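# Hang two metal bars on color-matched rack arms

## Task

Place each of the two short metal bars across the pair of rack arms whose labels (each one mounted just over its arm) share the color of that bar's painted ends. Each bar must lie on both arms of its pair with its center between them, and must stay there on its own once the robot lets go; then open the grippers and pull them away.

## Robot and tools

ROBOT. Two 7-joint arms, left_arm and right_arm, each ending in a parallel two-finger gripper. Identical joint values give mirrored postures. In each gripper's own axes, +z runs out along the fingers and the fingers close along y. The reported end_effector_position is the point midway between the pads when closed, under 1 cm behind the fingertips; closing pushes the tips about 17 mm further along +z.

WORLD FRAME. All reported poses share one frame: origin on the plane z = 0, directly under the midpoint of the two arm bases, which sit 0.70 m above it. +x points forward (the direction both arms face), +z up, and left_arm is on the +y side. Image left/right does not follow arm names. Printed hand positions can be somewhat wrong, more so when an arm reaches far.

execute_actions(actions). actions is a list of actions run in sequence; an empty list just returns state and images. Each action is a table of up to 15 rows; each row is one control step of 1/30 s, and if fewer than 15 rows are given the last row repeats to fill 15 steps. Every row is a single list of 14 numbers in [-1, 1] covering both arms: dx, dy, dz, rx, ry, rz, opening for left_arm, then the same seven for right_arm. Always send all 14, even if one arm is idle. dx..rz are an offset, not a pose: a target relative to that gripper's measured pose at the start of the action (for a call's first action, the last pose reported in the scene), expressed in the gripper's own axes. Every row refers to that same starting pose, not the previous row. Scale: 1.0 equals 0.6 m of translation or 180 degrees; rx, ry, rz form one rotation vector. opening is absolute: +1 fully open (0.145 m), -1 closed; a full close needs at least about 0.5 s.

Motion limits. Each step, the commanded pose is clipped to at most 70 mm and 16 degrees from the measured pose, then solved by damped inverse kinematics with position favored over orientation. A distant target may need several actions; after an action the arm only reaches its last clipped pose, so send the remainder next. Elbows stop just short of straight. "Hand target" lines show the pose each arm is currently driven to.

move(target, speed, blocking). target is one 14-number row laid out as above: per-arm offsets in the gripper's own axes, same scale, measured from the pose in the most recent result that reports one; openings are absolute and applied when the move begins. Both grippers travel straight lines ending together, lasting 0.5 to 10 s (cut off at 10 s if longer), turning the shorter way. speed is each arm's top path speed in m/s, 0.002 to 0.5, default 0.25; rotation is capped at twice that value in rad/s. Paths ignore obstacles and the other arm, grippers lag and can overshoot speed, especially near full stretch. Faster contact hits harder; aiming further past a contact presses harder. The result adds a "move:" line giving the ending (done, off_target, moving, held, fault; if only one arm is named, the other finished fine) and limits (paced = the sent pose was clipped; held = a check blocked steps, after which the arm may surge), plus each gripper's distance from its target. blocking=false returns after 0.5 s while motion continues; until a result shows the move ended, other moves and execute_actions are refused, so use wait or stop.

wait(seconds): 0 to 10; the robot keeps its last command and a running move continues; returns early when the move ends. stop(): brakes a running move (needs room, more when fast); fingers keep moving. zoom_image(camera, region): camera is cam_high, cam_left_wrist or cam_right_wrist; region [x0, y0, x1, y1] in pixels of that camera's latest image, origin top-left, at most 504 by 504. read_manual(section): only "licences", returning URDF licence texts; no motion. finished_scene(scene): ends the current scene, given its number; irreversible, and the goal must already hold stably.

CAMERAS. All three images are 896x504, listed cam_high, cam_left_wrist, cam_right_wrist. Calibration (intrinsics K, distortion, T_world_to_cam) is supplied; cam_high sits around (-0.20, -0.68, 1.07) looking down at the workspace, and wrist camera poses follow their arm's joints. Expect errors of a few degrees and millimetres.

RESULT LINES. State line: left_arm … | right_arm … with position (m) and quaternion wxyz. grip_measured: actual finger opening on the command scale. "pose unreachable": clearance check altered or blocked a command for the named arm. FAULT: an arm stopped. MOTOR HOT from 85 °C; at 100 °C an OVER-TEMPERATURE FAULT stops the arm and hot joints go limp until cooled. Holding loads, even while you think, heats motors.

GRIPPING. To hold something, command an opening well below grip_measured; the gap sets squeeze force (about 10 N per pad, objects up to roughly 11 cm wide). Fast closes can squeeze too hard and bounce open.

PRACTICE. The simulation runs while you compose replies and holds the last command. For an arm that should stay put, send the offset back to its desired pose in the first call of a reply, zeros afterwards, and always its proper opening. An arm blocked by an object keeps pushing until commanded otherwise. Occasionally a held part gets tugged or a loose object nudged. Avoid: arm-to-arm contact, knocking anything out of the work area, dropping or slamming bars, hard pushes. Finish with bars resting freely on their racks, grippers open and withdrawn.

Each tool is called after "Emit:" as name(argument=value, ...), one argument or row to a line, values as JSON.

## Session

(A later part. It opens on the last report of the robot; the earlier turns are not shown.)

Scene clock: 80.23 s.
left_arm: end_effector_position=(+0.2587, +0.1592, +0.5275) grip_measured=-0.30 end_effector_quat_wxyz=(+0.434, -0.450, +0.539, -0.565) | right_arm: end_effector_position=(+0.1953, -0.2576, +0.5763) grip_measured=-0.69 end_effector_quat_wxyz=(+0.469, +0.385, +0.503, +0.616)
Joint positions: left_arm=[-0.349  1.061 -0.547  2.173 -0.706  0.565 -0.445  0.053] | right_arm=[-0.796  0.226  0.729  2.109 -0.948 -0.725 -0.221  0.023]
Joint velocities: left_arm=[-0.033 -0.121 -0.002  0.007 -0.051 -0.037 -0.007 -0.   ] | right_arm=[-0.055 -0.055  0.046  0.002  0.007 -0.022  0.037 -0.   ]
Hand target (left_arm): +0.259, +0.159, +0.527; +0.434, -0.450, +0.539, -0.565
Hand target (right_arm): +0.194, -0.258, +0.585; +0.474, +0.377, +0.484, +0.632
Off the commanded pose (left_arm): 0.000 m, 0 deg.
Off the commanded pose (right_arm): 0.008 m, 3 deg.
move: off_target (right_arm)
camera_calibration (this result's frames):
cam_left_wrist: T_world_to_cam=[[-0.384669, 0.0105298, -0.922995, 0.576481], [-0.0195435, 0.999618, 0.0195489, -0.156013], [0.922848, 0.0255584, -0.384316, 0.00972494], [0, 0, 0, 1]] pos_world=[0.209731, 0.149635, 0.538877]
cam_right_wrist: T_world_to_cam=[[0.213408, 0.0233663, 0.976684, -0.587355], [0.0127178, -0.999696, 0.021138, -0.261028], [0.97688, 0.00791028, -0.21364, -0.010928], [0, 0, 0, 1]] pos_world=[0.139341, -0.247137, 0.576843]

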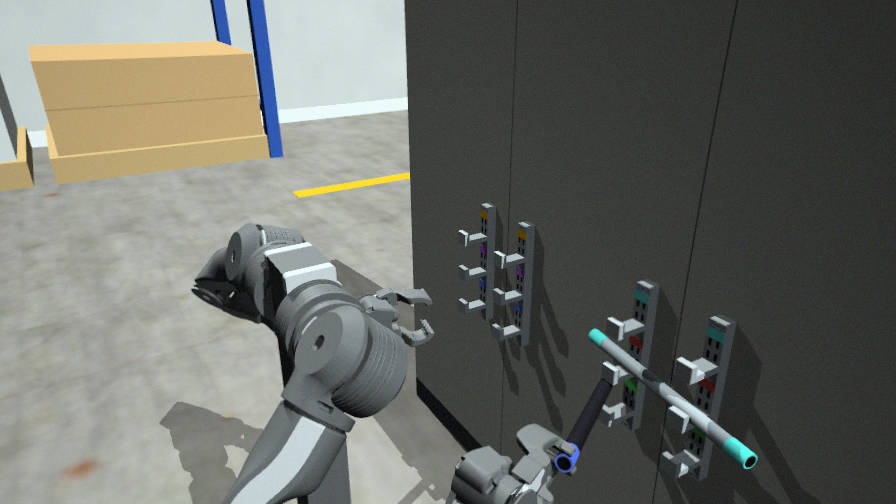

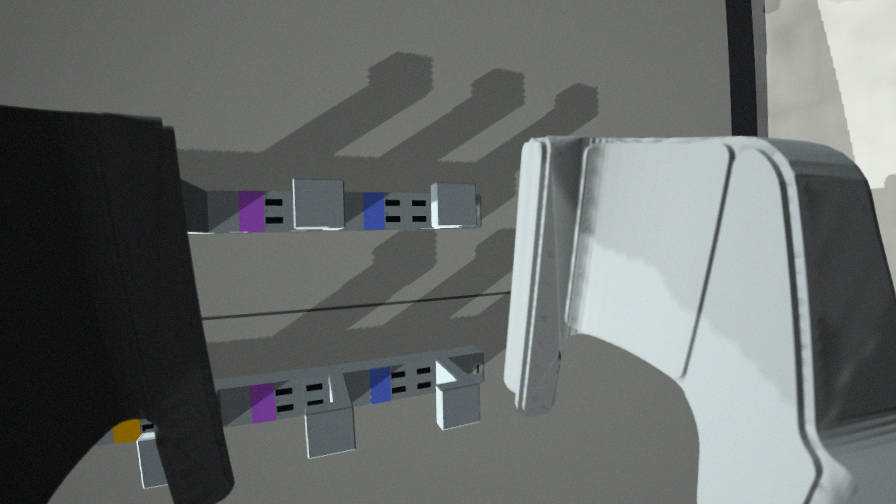

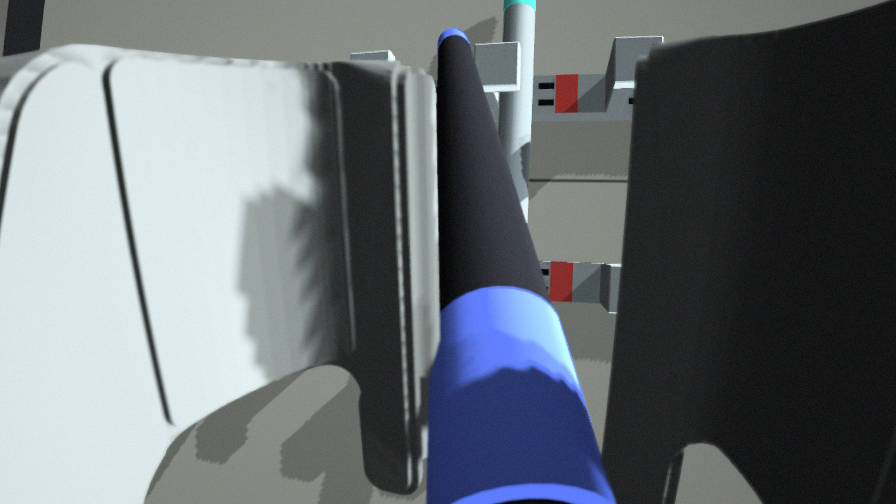

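Emit:
move(
  target=[0,-0.025,0,0.09,0,0,-0.3, 0,0,0,0,0,0,-1],
  speed=0.05,
)

Scene clock: 83.70 s.
left_arm: end_effector_position=(+0.2591, +0.1594, +0.5421) grip_measured=-0.30 end_effector_quat_wxyz=(+0.491, -0.386, +0.456, -0.634) | right_arm: end_effector_position=(+0.1957, -0.2570, +0.5715) grip_measured=-0.70 end_effector_quat_wxyz=(+0.465, +0.390, +0.512, +0.608)
Joint positions: left_arm=[-0.333  0.908 -0.547  2.023 -0.813  0.467 -0.711  0.053] | right_arm=[-0.782  0.208  0.736  2.107 -0.962 -0.744 -0.189  0.023]
Joint velocities: left_arm=[-0.011 -0.099  0.007 -0.007 -0.037 -0.022 -0.022 -0.   ] | right_arm=[ 0.011  0.033 -0.007 -0.017 -0.125  0.11   0.022 -0.   ]
Hand target (left_arm): +0.259, +0.159, +0.543; +0.493, -0.384, +0.454, -0.636
Hand target (right_arm): +0.195, -0.258, +0.576; +0.469, +0.385, +0.502, +0.616
Off the commanded pose (left_arm): 0.001 m, 0 deg.
Off the commanded pose (right_arm): 0.005 m, 1 deg.
move: off_target (right_arm)
camera_calibration (this result's frames):
cam_left_wrist: T_world_to_cam=[[-0.124777, -0.0519773, -0.990822, 0.569516], [-0.026826, 0.998439, -0.0489986, -0.117235], [0.991822, 0.020466, -0.125976, -0.142113], [0, 0, 0, 1]] pos_world=[0.208868, 0.149563, 0.540642]
cam_right_wrist: T_world_to_cam=[[0.23572, 0.0353023, 0.97118, -0.580929], [0.0131102, -0.999365, 0.0331448, -0.267179], [0.971733, 0.00491952, -0.236033, 0.000683437], [0, 0, 0, 1]] pos_world=[0.139775, -0.246504, 0.573204]

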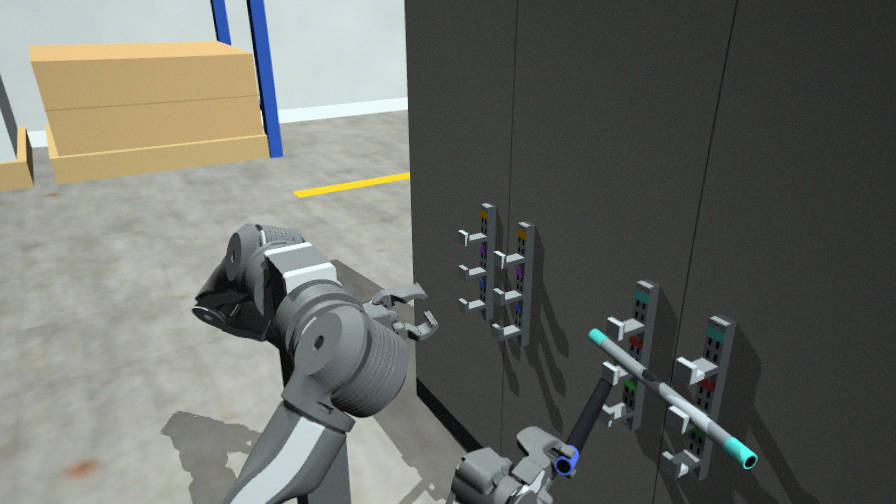

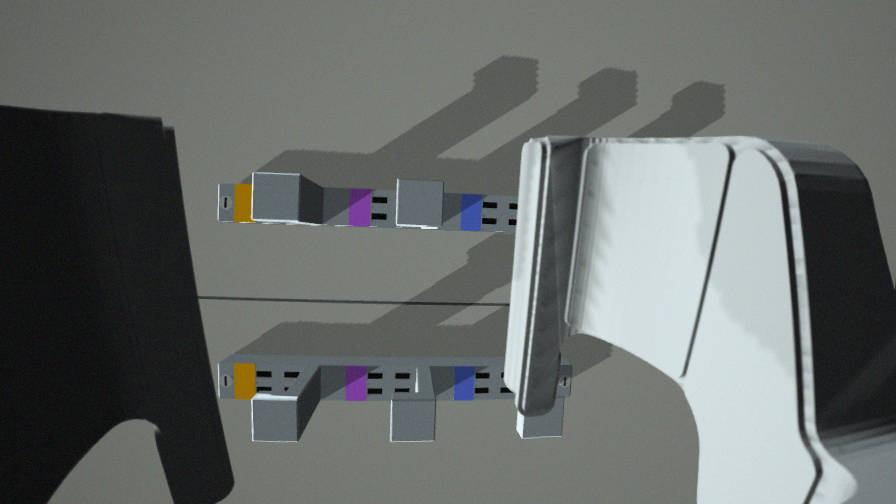

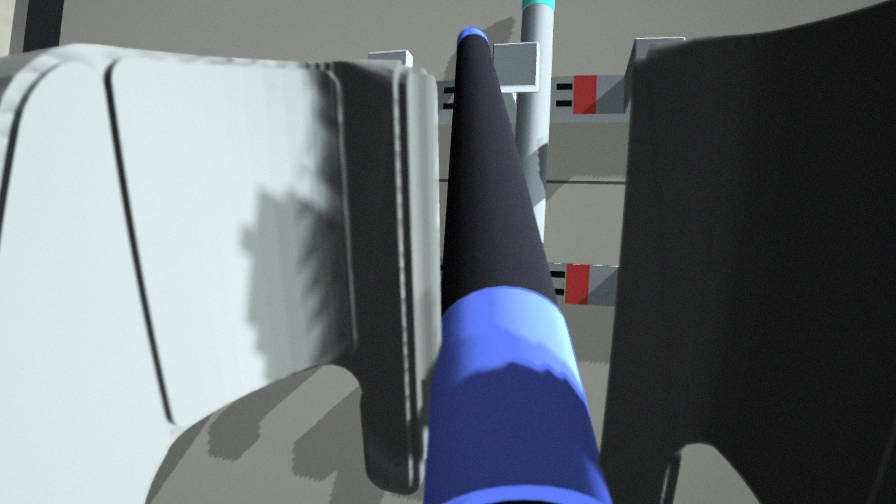

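Emit:
move(
  target=[0,0.025,0,-0.09,0,0,-0.3, 0,-0.015,0,0.08,0,0,-1],
  speed=0.06,
)

Emit:
move(
  target=[0,0,0,0,0,0,-0.3, 0,0,-0.07,0,0,0,-1],
  speed=0.05,
)

Scene clock: 86.60 s.
left_arm: end_effector_position=(+0.2623, +0.1582, +0.5266) grip_measured=-0.30 end_effector_quat_wxyz=(+0.432, -0.452, +0.541, -0.563) | right_arm: end_effector_position=(+0.1978, -0.2551, +0.5618) grip_measured=-0.73 end_effector_quat_wxyz=(+0.410, +0.445, +0.582, +0.543)
Joint positions: left_arm=[-0.329  1.045 -0.547  2.165 -0.714  0.558 -0.417  0.053] | right_arm=[-0.891  0.323  0.784  2.218 -0.779 -0.621  0.116  0.021]
Joint velocities: left_arm=[ 0.011  0.011 -0.002  0.002 -0.022 -0.022  0.051  0.   ] | right_arm=[ 0.011 -0.033 -0.012  0.002  0.007 -0.022 -0.022 -0.   ]
Hand target (left_arm): +0.263, +0.158, +0.527; +0.432, -0.452, +0.541, -0.562
Hand target (right_arm): +0.198, -0.255, +0.562; +0.411, +0.445, +0.584, +0.540
Off the commanded pose (left_arm): 0.001 m, 0 deg.
Off the commanded pose (right_arm): 0.002 m, 1 deg.
move: done
camera_calibration (this result's frames):
cam_left_wrist: T_world_to_cam=[[-0.39, 0.0108002, -0.920752, 0.57727], [-0.0190529, 0.999622, 0.0197955, -0.155143], [0.920618, 0.0252632, -0.389647, 0.00951698], [0, 0, 0, 1]] pos_world=[0.213418, 0.14861, 0.538302]
cam_right_wrist: T_world_to_cam=[[0.459356, 0.09101, 0.883578, -0.552921], [0.0323276, -0.995791, 0.0857616, -0.297397], [0.887664, -0.0108311, -0.460364, 0.134953], [0, 0, 0, 1]] pos_world=[0.143808, -0.244362, 0.576181]

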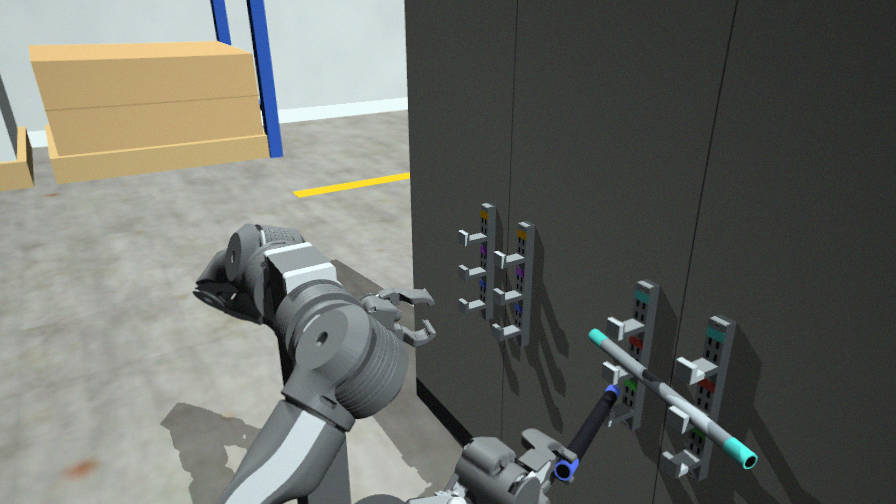

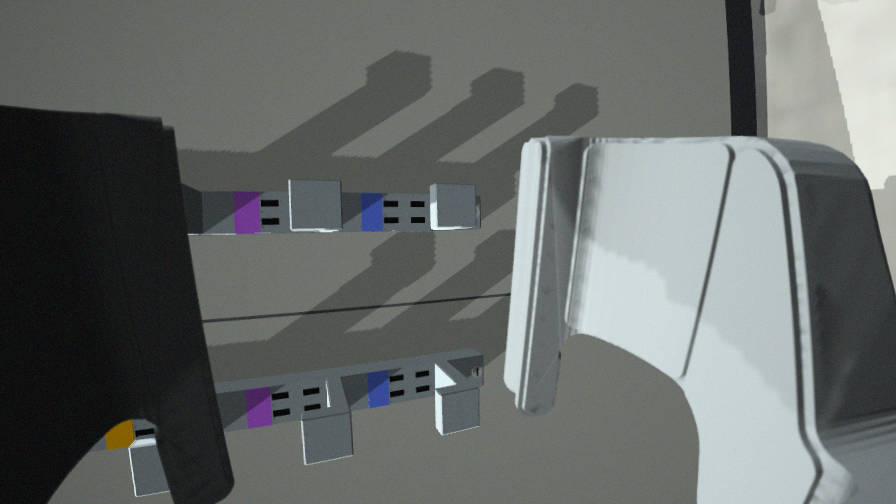

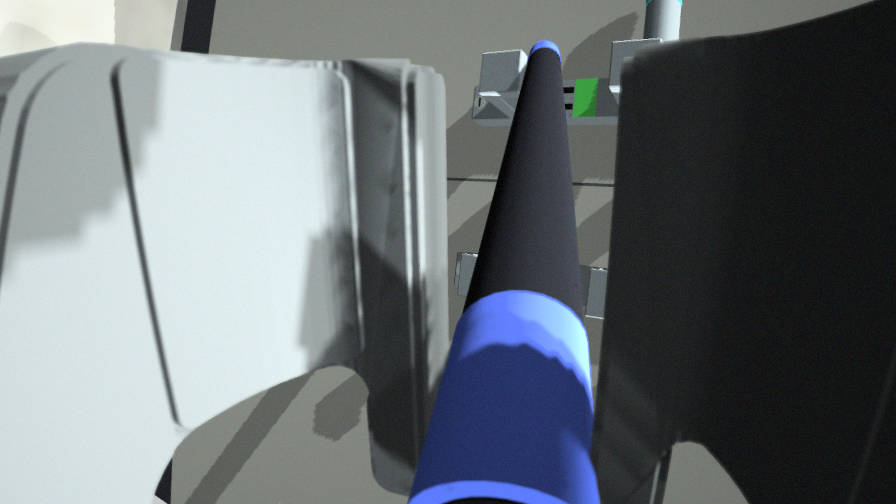

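Scene clock: 87.70 s.
left_arm: end_effector_position=(+0.2623, +0.1582, +0.5266) grip_measured=-0.30 end_effector_quat_wxyz=(+0.432, -0.452, +0.541, -0.563) | right_arm: end_effector_position=(+0.1581, -0.2658, +0.5636) grip_measured=-0.73 end_effector_quat_wxyz=(+0.408, +0.447, +0.584, +0.541)
Joint positions: left_arm=[-0.329  1.045 -0.547  2.165 -0.714  0.558 -0.417  0.053] | right_arm=[-1.07   0.233  0.91   2.209 -0.774 -0.77  -0.028  0.02 ]
Joint velocities: left_arm=[-0.033  0.055 -0.002  0.012  0.007  0.037 -0.066  0.   ] | right_arm=[ 0.055  0.033 -0.027  0.017 -0.022 -0.066 -0.037 -0.   ]
Hand target (left_arm): +0.262, +0.158, +0.527; +0.432, -0.452, +0.541, -0.563
Hand target (right_arm): +0.158, -0.266, +0.565; +0.410, +0.444, +0.583, +0.543
Off the commanded pose (left_arm): 0.000 m, 0 deg.
Off the commanded pose (right_arm): 0.002 m, 1 deg.
joint sent to its limit (right arm) — the command would take joint 6 (wrist pitch) past its lower limit, so that joint was sent only as far as its limit.
move: done
camera_calibration (this result's frames):
cam_left_wrist: T_world_to_cam=[[-0.39, 0.0108002, -0.920752, 0.57727], [-0.0190529, 0.999622, 0.0197955, -0.155143], [0.920618, 0.0252632, -0.389647, 0.00951698], [0, 0, 0, 1]] pos_world=[0.213418, 0.14861, 0.538302]
cam_right_wrist: T_world_to_cam=[[0.467354, 0.0914871, 0.879324, -0.534066], [0.0321786, -0.995732, 0.0864958, -0.307281], [0.883484, -0.0121288, -0.468304, 0.175693], [0, 0, 0, 1]] pos_world=[0.104263, -0.254979, 0.578473]

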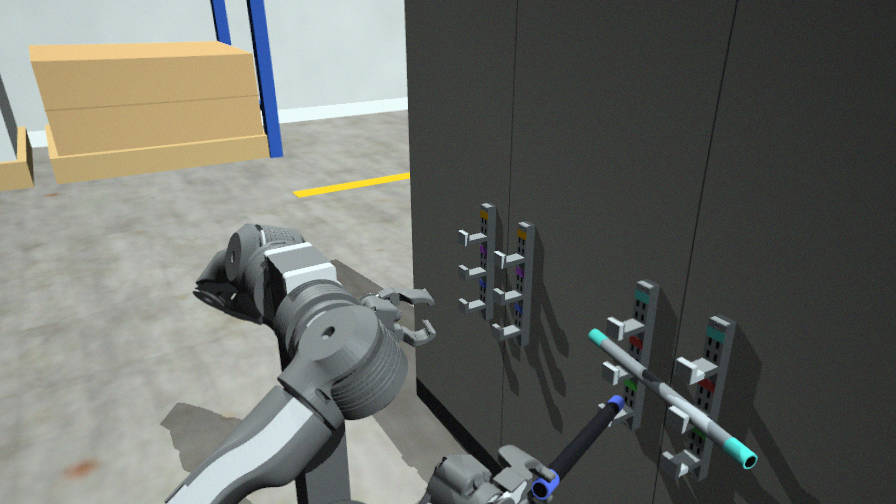

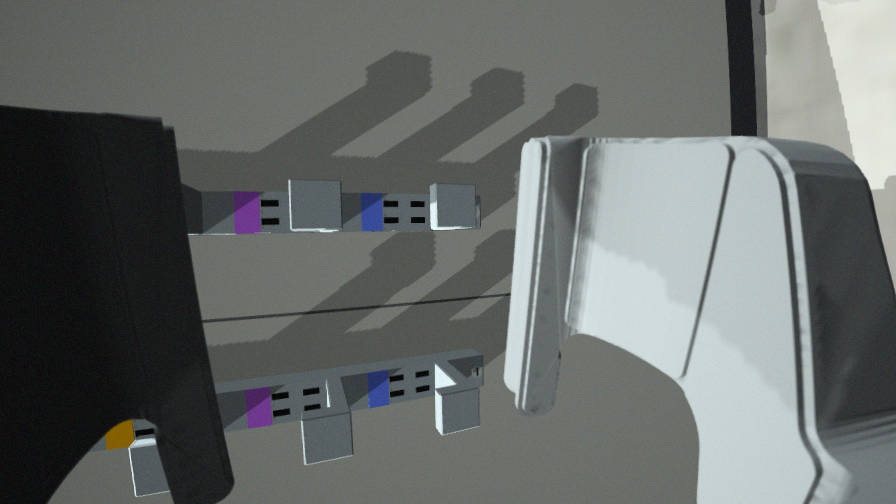

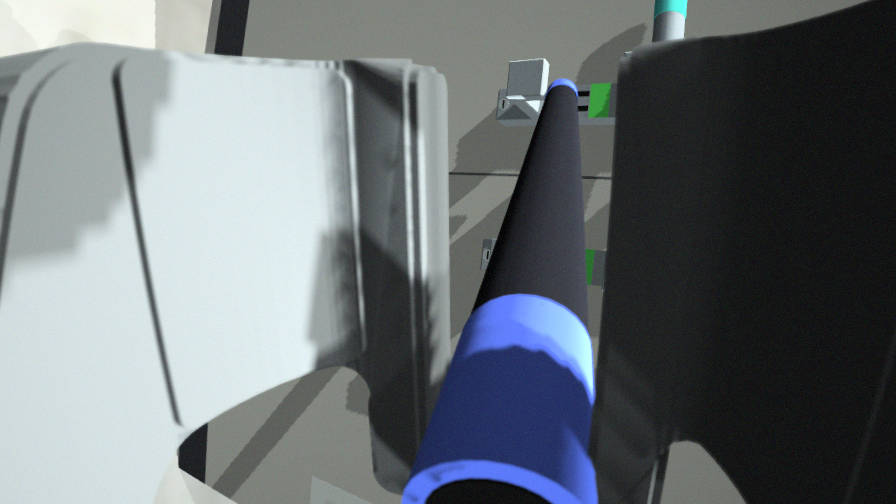

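Emit:
move(
  target=[0,0,0,0,0,0,-0.3, 0.215,0,0.02,0,0,0,-1],
  speed=0.05,
)

Scene clock: 92.47 s.
left_arm: end_effector_position=(+0.2623, +0.1582, +0.5266) grip_measured=-0.30 end_effector_quat_wxyz=(+0.432, -0.452, +0.541, -0.563) | right_arm: end_effector_position=(+0.1345, -0.1416, +0.5599) grip_measured=-0.73 end_effector_quat_wxyz=(+0.425, +0.421, +0.559, +0.574)
Joint positions: left_arm=[-0.329  1.045 -0.547  2.165 -0.714  0.558 -0.417  0.053] | right_arm=[-1.303 -0.16   0.312  2.454 -1.56  -0.585 -0.499  0.02 ]
Joint velocities: left_arm=[-0.011 -0.055 -0.007 -0.007  0.037  0.007  0.007  0.   ] | right_arm=[-0.033 -0.033 -0.022  0.002 -0.051  0.007  0.007 -0.   ]
Hand target (left_arm): +0.262, +0.158, +0.527; +0.432, -0.452, +0.541, -0.563
Hand target (right_arm): +0.135, -0.141, +0.564; +0.429, +0.417, +0.554, +0.579
Off the commanded pose (left_arm): 0.000 m, 0 deg.
Off the commanded pose (right_arm): 0.005 m, 6 deg.
joint sent to its limit (right arm) — the command would take joint 1 (shoulder pitch) past its lower limit, joint 4 (elbow) past its upper limit and joint 5 (forearm roll) past its lower limit, so those joints were sent only as far as their limits.
move: off_target (right_arm)
camera_calibration (this result's frames):
cam_left_wrist: T_world_to_cam=[[-0.39, 0.0108002, -0.920752, 0.57727], [-0.0190529, 0.999622, 0.0197955, -0.155143], [0.920618, 0.0252632, -0.389647, 0.00951698], [0, 0, 0, 1]] pos_world=[0.213418, 0.14861, 0.538302]
cam_right_wrist: T_world_to_cam=[[0.377325, 0.0714583, 0.92332, -0.546442], [0.0422705, -0.997308, 0.0599102, -0.169274], [0.925116, 0.0164236, -0.37933, 0.14499], [0, 0, 0, 1]] pos_world=[0.0792091, -0.132151, 0.569681]

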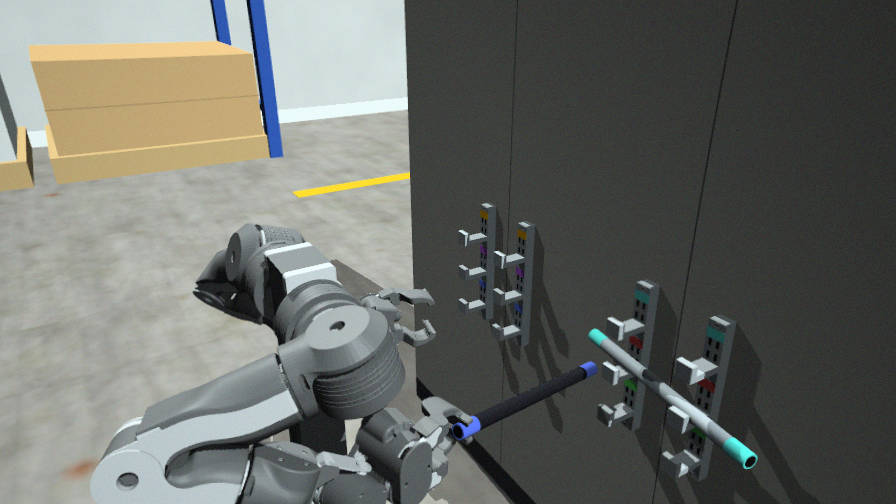

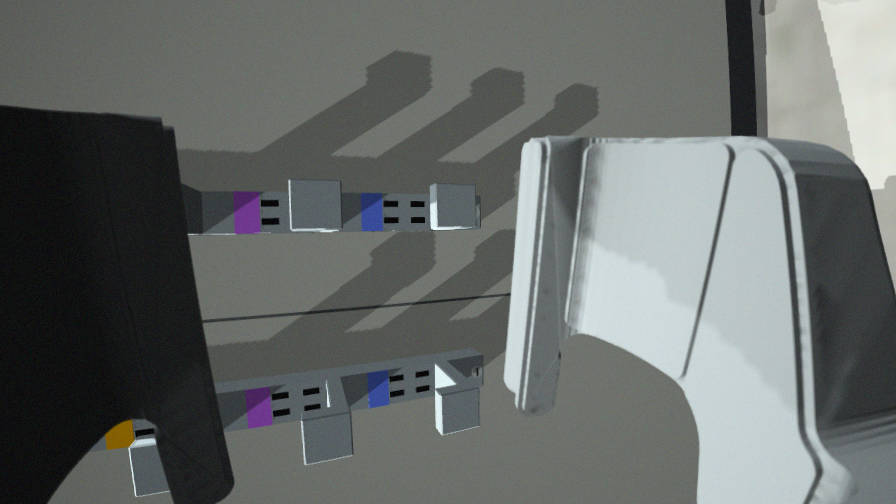

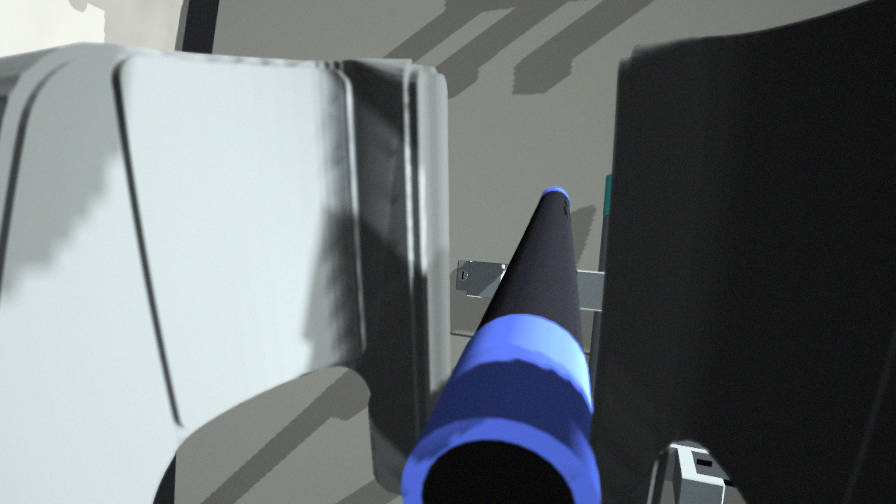

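Emit:
move(
  target=[0.36,-0.025,0.06,0,0.128,0,-0.3, 0,0,0,0,0,0,-1],
  speed=0.12,
)

Scene clock: 96.13 s.
left_arm: end_effector_position=(+0.2491, -0.0595, +0.5519) grip_measured=-0.30 end_effector_quat_wxyz=(+0.316, -0.325, +0.616, -0.644) | right_arm: end_effector_position=(+0.1345, -0.1417, +0.5591) grip_measured=-0.73 end_effector_quat_wxyz=(+0.424, +0.422, +0.560, +0.573)
Joint positions: left_arm=[ 0.345  0.416 -1.258  2.063 -1.225  0.704  0.183  0.053] | right_arm=[-1.303 -0.159  0.312  2.454 -1.56  -0.584 -0.495  0.02 ]
Joint velocities: left_arm=[ 0.033 -0.099  0.002 -0.002 -0.007  0.066 -0.007 -0.   ] | right_arm=[-0.055 -0.033  0.002 -0.017  0.051 -0.066 -0.007  0.   ]
Hand target (left_arm): +0.249, -0.060, +0.550; +0.316, -0.325, +0.619, -0.641
Hand target (right_arm): +0.134, -0.142, +0.560; +0.425, +0.421, +0.559, +0.574
Off the commanded pose (left_arm): 0.001 m, 1 deg.
Off the commanded pose (right_arm): 0.001 m, 0 deg.
move: done
camera_calibration (this result's frames):
cam_left_wrist: T_world_to_cam=[[-0.33094, 0.162921, -0.929481, 0.596887], [0.379023, 0.924988, 0.0271831, -0.0460129], [0.864188, -0.343298, -0.367866, 0.0171346], [0, 0, 0, 1]] pos_world=[0.200166, -0.0488017, 0.562349]
cam_right_wrist: T_world_to_cam=[[0.381306, 0.0729615, 0.921565, -0.545102], [0.0422646, -0.997214, 0.0614634, -0.170144], [0.923482, 0.0155132, -0.383328, 0.146999], [0, 0, 0, 1]] pos_world=[0.0792913, -0.132179, 0.569153]

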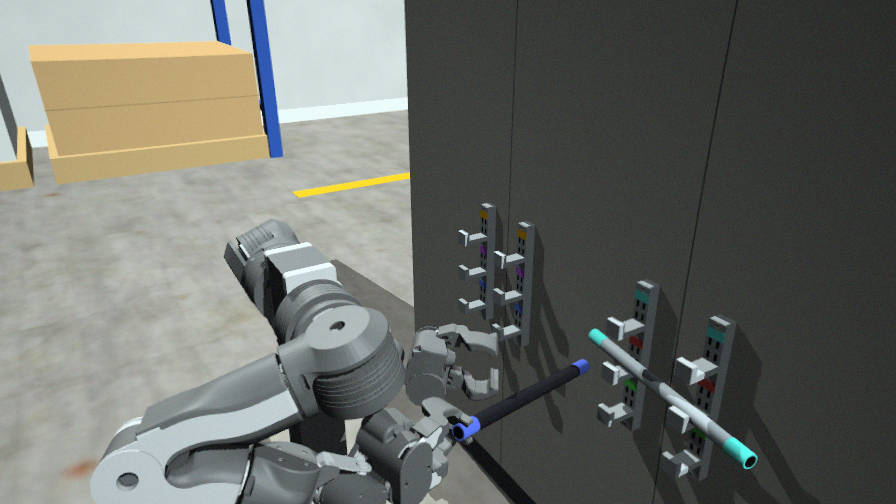

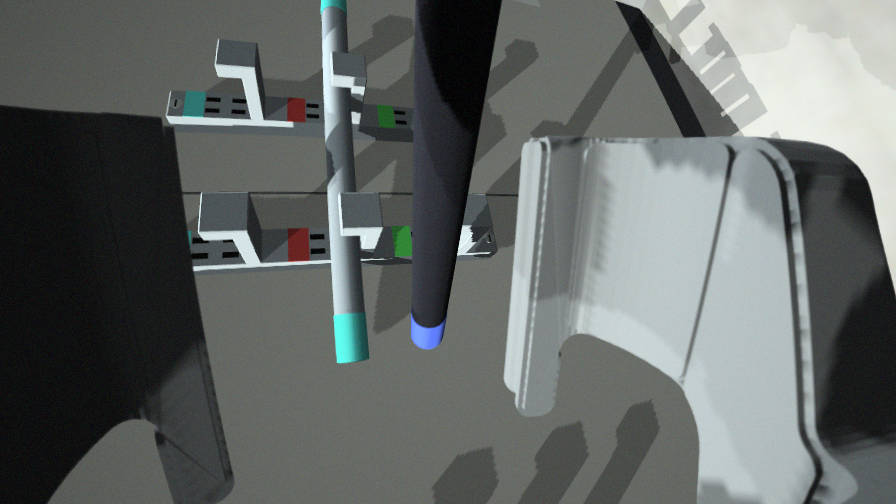

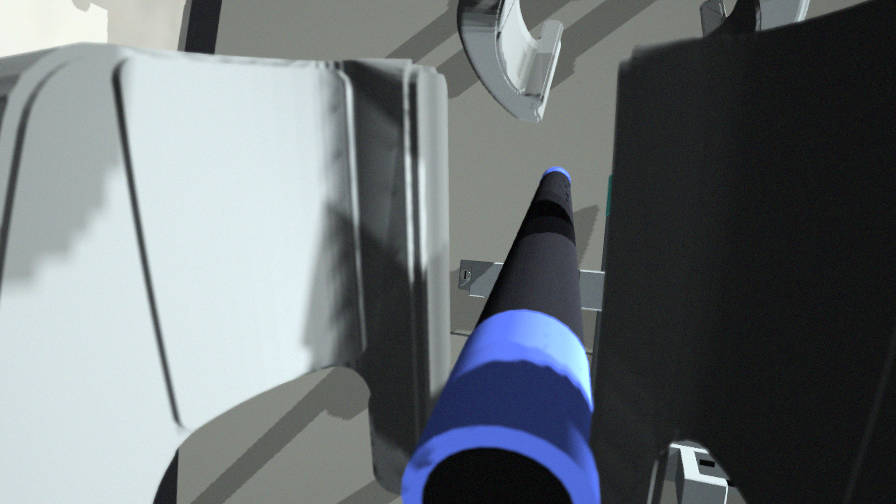

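Emit:
move(
  target=[0.03,0.028,0.07,0,0,0,-0.3, 0,0,0,0,0,0,-1],
  speed=0.05,
)

Scene clock: 98.13 s.
left_arm: end_effector_position=(+0.2716, -0.0999, +0.5361) grip_measured=-0.30 end_effector_quat_wxyz=(+0.315, -0.325, +0.619, -0.642) | right_arm: end_effector_position=(+0.1345, -0.1418, +0.5576) grip_measured=-0.74 end_effector_quat_wxyz=(+0.423, +0.424, +0.563, +0.570)
Joint positions: left_arm=[ 0.395  0.219 -1.257  1.818 -1.208  0.668  0.148  0.053] | right_arm=[-1.305 -0.154  0.31   2.454 -1.56  -0.577 -0.487  0.02 ]
Joint velocities: left_arm=[-0.011  0.055 -0.007  0.007  0.066 -0.066 -0.051 -0.   ] | right_arm=[-0.121 -0.121 -0.012 -0.007  0.066  0.037 -0.022 -0.   ]
Hand target (left_arm): +0.273, -0.099, +0.538; +0.317, -0.324, +0.616, -0.644
Hand target (right_arm): +0.135, -0.142, +0.559; +0.424, +0.422, +0.560, +0.573
Off the commanded pose (left_arm): 0.001 m, 0 deg.
Off the commanded pose (right_arm): 0.002 m, 1 deg.
move: done
camera_calibration (this result's frames):
cam_left_wrist: T_world_to_cam=[[-0.334229, 0.167643, -0.927463, 0.596513], [0.380783, 0.924183, 0.0298275, -0.0186932], [0.862146, -0.343192, -0.372724, -0.0188311], [0, 0, 0, 1]] pos_world=[0.222725, -0.0891876, 0.546782]
cam_right_wrist: T_world_to_cam=[[0.38905, 0.0775914, 0.917943, -0.542053], [0.0424483, -0.996898, 0.0662745, -0.17285], [0.920238, 0.013181, -0.391137, 0.150874], [0, 0, 0, 1]] pos_world=[0.0793836, -0.132244, 0.568042]

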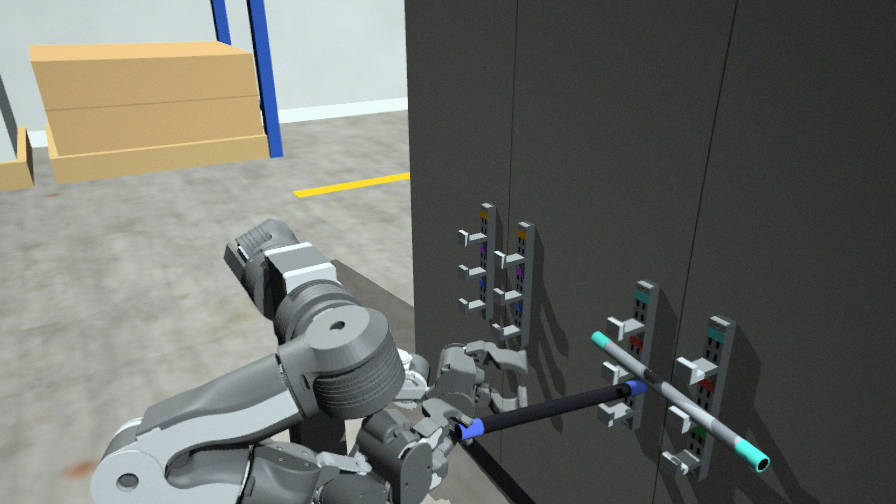

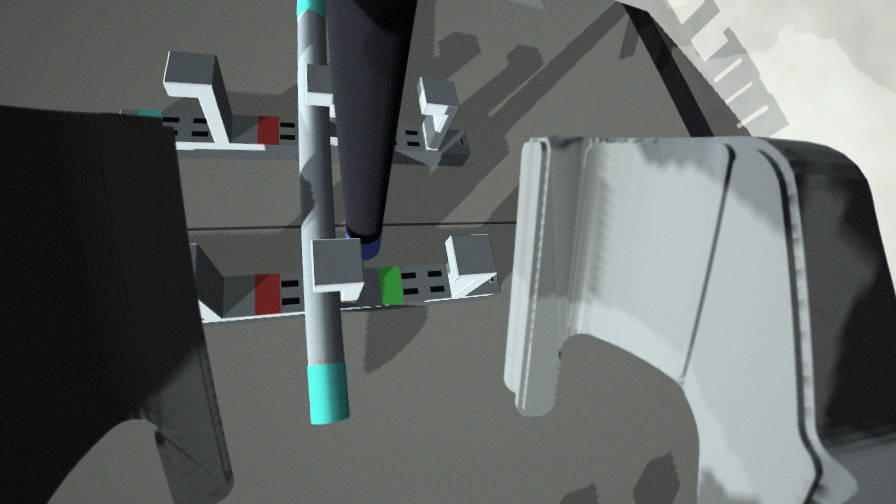

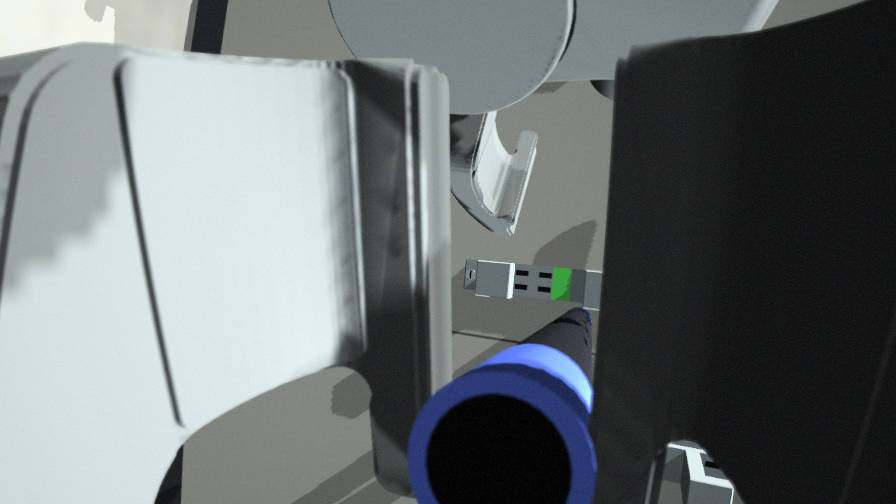

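Emit:
move(
  target=[0,0,0.13,0,0,0,-0.25, 0,0,0,0,0,0,-1],
  speed=0.04,
)

Scene clock: 101.20 s.
left_arm: end_effector_position=(+0.3344, -0.1453, +0.5373) grip_measured=-0.25 end_effector_quat_wxyz=(+0.316, -0.325, +0.621, -0.639) | right_arm: end_effector_position=(+0.1345, -0.1418, +0.5569) grip_measured=-0.74 end_effector_quat_wxyz=(+0.422, +0.425, +0.564, +0.568)
Joint positions: left_arm=[ 0.563 -0.028 -1.172  1.424 -1.099  0.537  0.089  0.057] | right_arm=[-1.305 -0.154  0.31   2.454 -1.56  -0.577 -0.482  0.02 ]
Joint velocities: left_arm=[ 0.121  0.055 -0.007  0.007 -0.051 -0.095 -0.007  0.   ] | right_arm=[-0.165 -0.011  0.022  0.002 -0.051  0.037 -0.022 -0.   ]
Hand target (left_arm): +0.335, -0.145, +0.539; +0.317, -0.324, +0.618, -0.642
Hand target (right_arm): +0.135, -0.142, +0.558; +0.423, +0.424, +0.563, +0.570
Off the commanded pose (left_arm): 0.001 m, 0 deg.
Off the commanded pose (right_arm): 0.001 m, 0 deg.
joint sent to its limit (right arm) — the command would take joint 1 (shoulder pitch) past its lower limit, so that joint was sent only as far as its limit.
move: done
camera_calibration (this result's frames):
cam_left_wrist: T_world_to_cam=[[-0.335222, 0.173979, -0.925936, 0.626662], [0.379531, 0.924466, 0.0362992, -0.00369543], [0.862312, -0.339254, -0.375932, -0.085851], [0, 0, 0, 1]] pos_world=[0.285504, -0.134735, 0.548109]
cam_right_wrist: T_world_to_cam=[[0.392739, 0.0786926, 0.916277, -0.540837], [0.0427436, -0.996818, 0.0672887, -0.173393], [0.918656, 0.0127381, -0.394852, 0.152823], [0, 0, 0, 1]] pos_world=[0.0794275, -0.132228, 0.567567]

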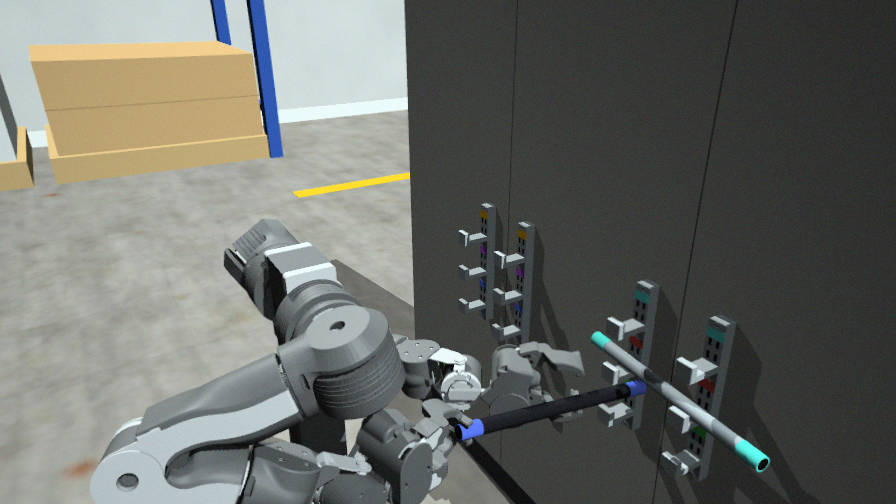

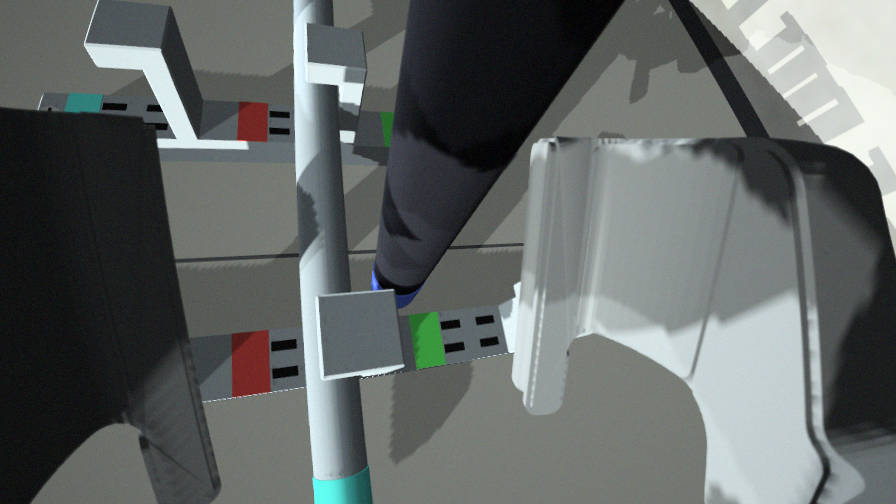

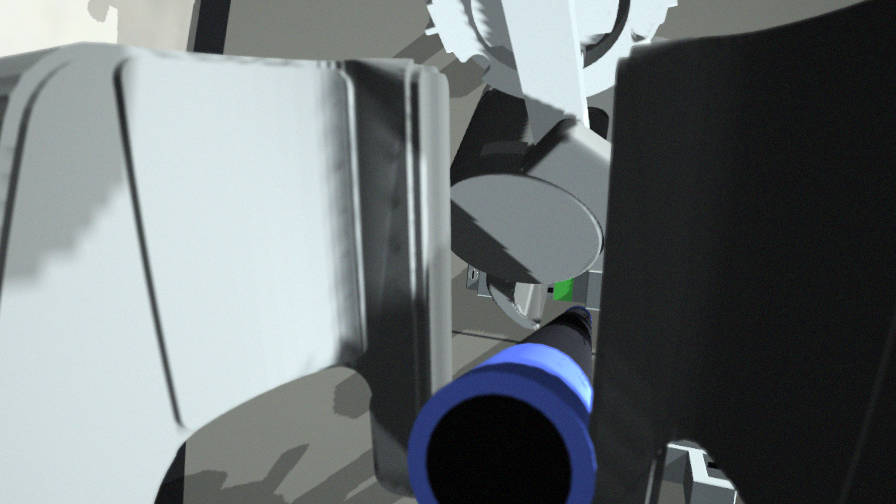

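Emit:
execute_actions(
  actions=[],
)

Scene clock: 103.20 s.
left_arm: end_effector_position=(+0.3344, -0.1454, +0.5374) grip_measured=-0.25 end_effector_quat_wxyz=(+0.316, -0.324, +0.621, -0.640) | right_arm: end_effector_position=(+0.1345, -0.1418, +0.5569) grip_measured=-0.74 end_effector_quat_wxyz=(+0.422, +0.425, +0.564, +0.568)
Joint positions: left_arm=[ 0.563 -0.028 -1.172  1.424 -1.099  0.537  0.089  0.057] | right_arm=[-1.305 -0.154  0.31   2.454 -1.56  -0.577 -0.482  0.02 ]
Joint velocities: left_arm=[-0.077  0.055  0.012  0.012 -0.007  0.051 -0.007  0.   ] | right_arm=[-0.011  0.011  0.012  0.007  0.007 -0.051  0.051  0.   ]
Hand target (left_arm): +0.335, -0.145, +0.539; +0.317, -0.324, +0.618, -0.642
Hand target (right_arm): +0.135, -0.142, +0.558; +0.423, +0.424, +0.563, +0.570
Off the commanded pose (left_arm): 0.001 m, 0 deg.
Off the commanded pose (right_arm): 0.001 m, 0 deg.
camera_calibration (this result's frames):
cam_left_wrist: T_world_to_cam=[[-0.334844, 0.173921, -0.926084, 0.626661], [0.379862, 0.924333, 0.0362459, -0.00374028], [0.862314, -0.339647, -0.375573, -0.086063], [0, 0, 0, 1]] pos_world=[0.285468, -0.134763, 0.548154]
cam_right_wrist: T_world_to_cam=[[0.392739, 0.0786926, 0.916277, -0.540837], [0.0427436, -0.996818, 0.0672887, -0.173393], [0.918656, 0.0127381, -0.394852, 0.152823], [0, 0, 0, 1]] pos_world=[0.0794275, -0.132228, 0.567567]

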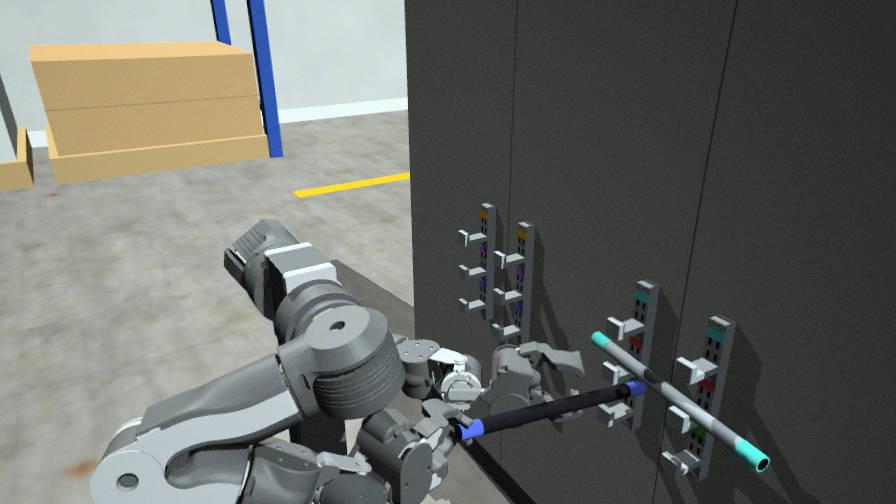

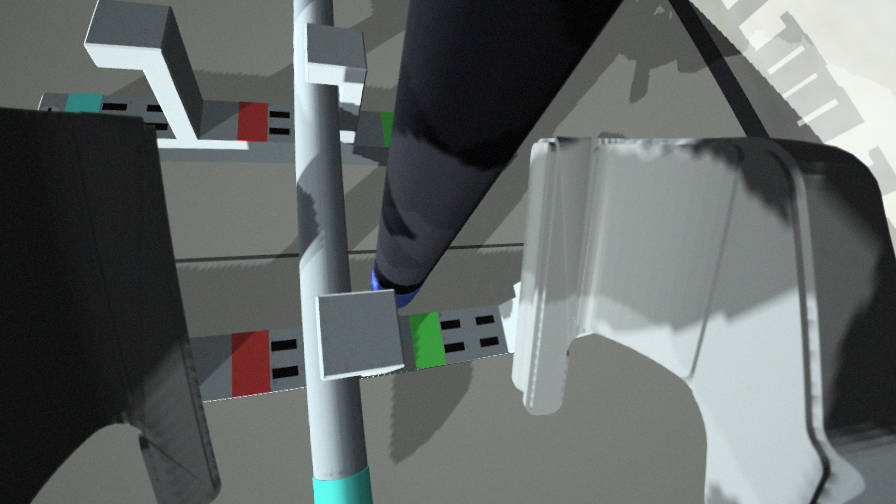

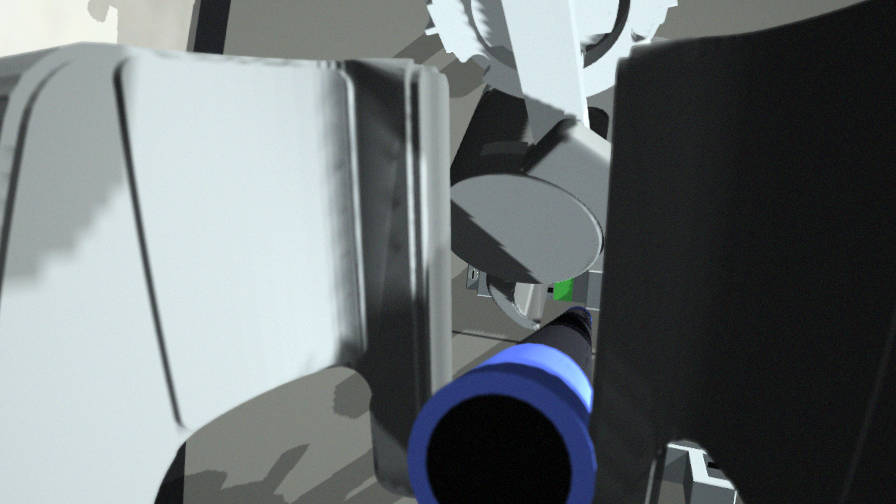

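Emit:
move(
  target=[0,0,0.05,0,0,0,-0.25,0,0,0,0,0,0,-1],
  speed=0.05,
)

Scene clock: 104.97 s.
left_arm: end_effector_position=(+0.3583, -0.1625, +0.5364) grip_measured=-0.25 end_effector_quat_wxyz=(+0.317, -0.325, +0.624, -0.637) | right_arm: end_effector_position=(+0.1345, -0.1418, +0.5562) grip_measured=-0.74 end_effector_quat_wxyz=(+0.421, +0.425, +0.566, +0.567)
Joint positions: left_arm=[ 0.631 -0.129 -1.137  1.235 -1.066  0.477  0.046  0.057] | right_arm=[-1.305 -0.154  0.31   2.454 -1.56  -0.577 -0.478  0.02 ]
Joint velocities: left_arm=[ 0.033  0.055 -0.002 -0.007 -0.022 -0.081 -0.037 -0.   ] | right_arm=[ 0.011  0.011  0.002 -0.007 -0.037  0.037  0.037  0.   ]
Hand target (left_arm): +0.359, -0.163, +0.538; +0.317, -0.324, +0.621, -0.639
Hand target (right_arm): +0.135, -0.142, +0.557; +0.422, +0.425, +0.564, +0.568
Off the commanded pose (left_arm): 0.002 m, 0 deg.
Off the commanded pose (right_arm): 0.001 m, 0 deg.
joint sent to its limit (right arm) — the command would take joint 1 (shoulder pitch) past its lower limit, so that joint was sent only as far as its limit.
move: done
camera_calibration (this result's frames):
cam_left_wrist: T_world_to_cam=[[-0.338118, 0.180262, -0.923679, 0.637668], [0.378532, 0.92464, 0.0418854, 0.000564802], [0.86162, -0.33548, -0.380872, -0.109128], [0, 0, 0, 1]] pos_world=[0.30942, -0.15208, 0.547412]
cam_right_wrist: T_world_to_cam=[[0.39642, 0.0797919, 0.914595, -0.539613], [0.043043, -0.996736, 0.0683017, -0.173935], [0.91706, 0.0122907, -0.398561, 0.154767], [0, 0, 0, 1]] pos_world=[0.0794694, -0.132212, 0.567092]

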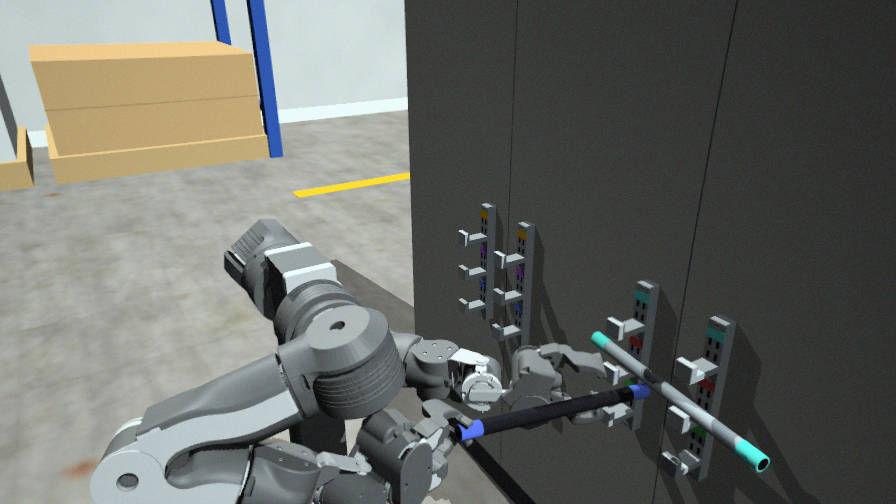

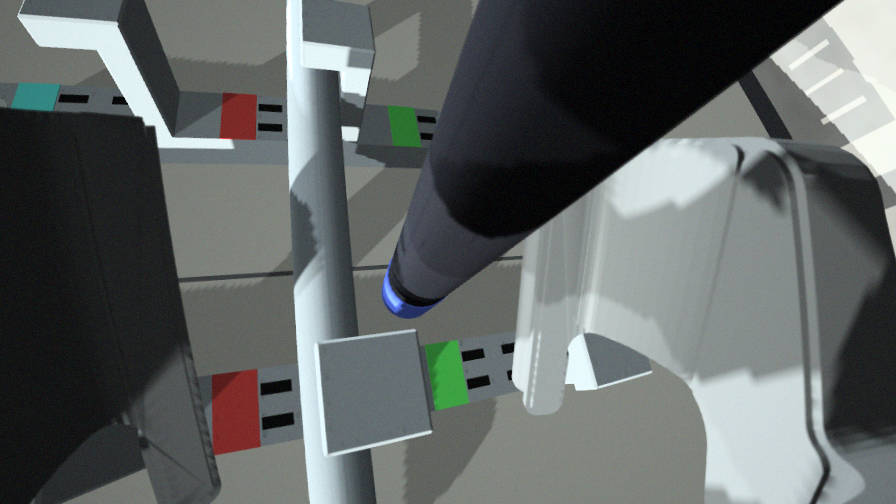

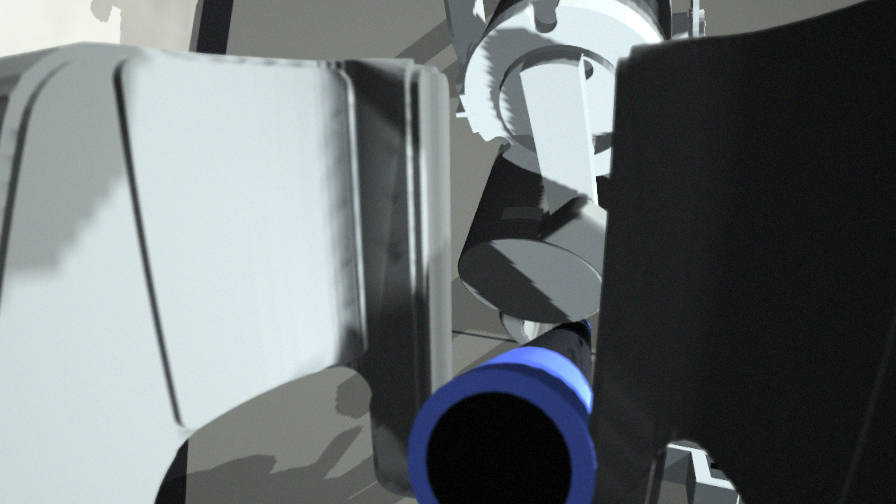

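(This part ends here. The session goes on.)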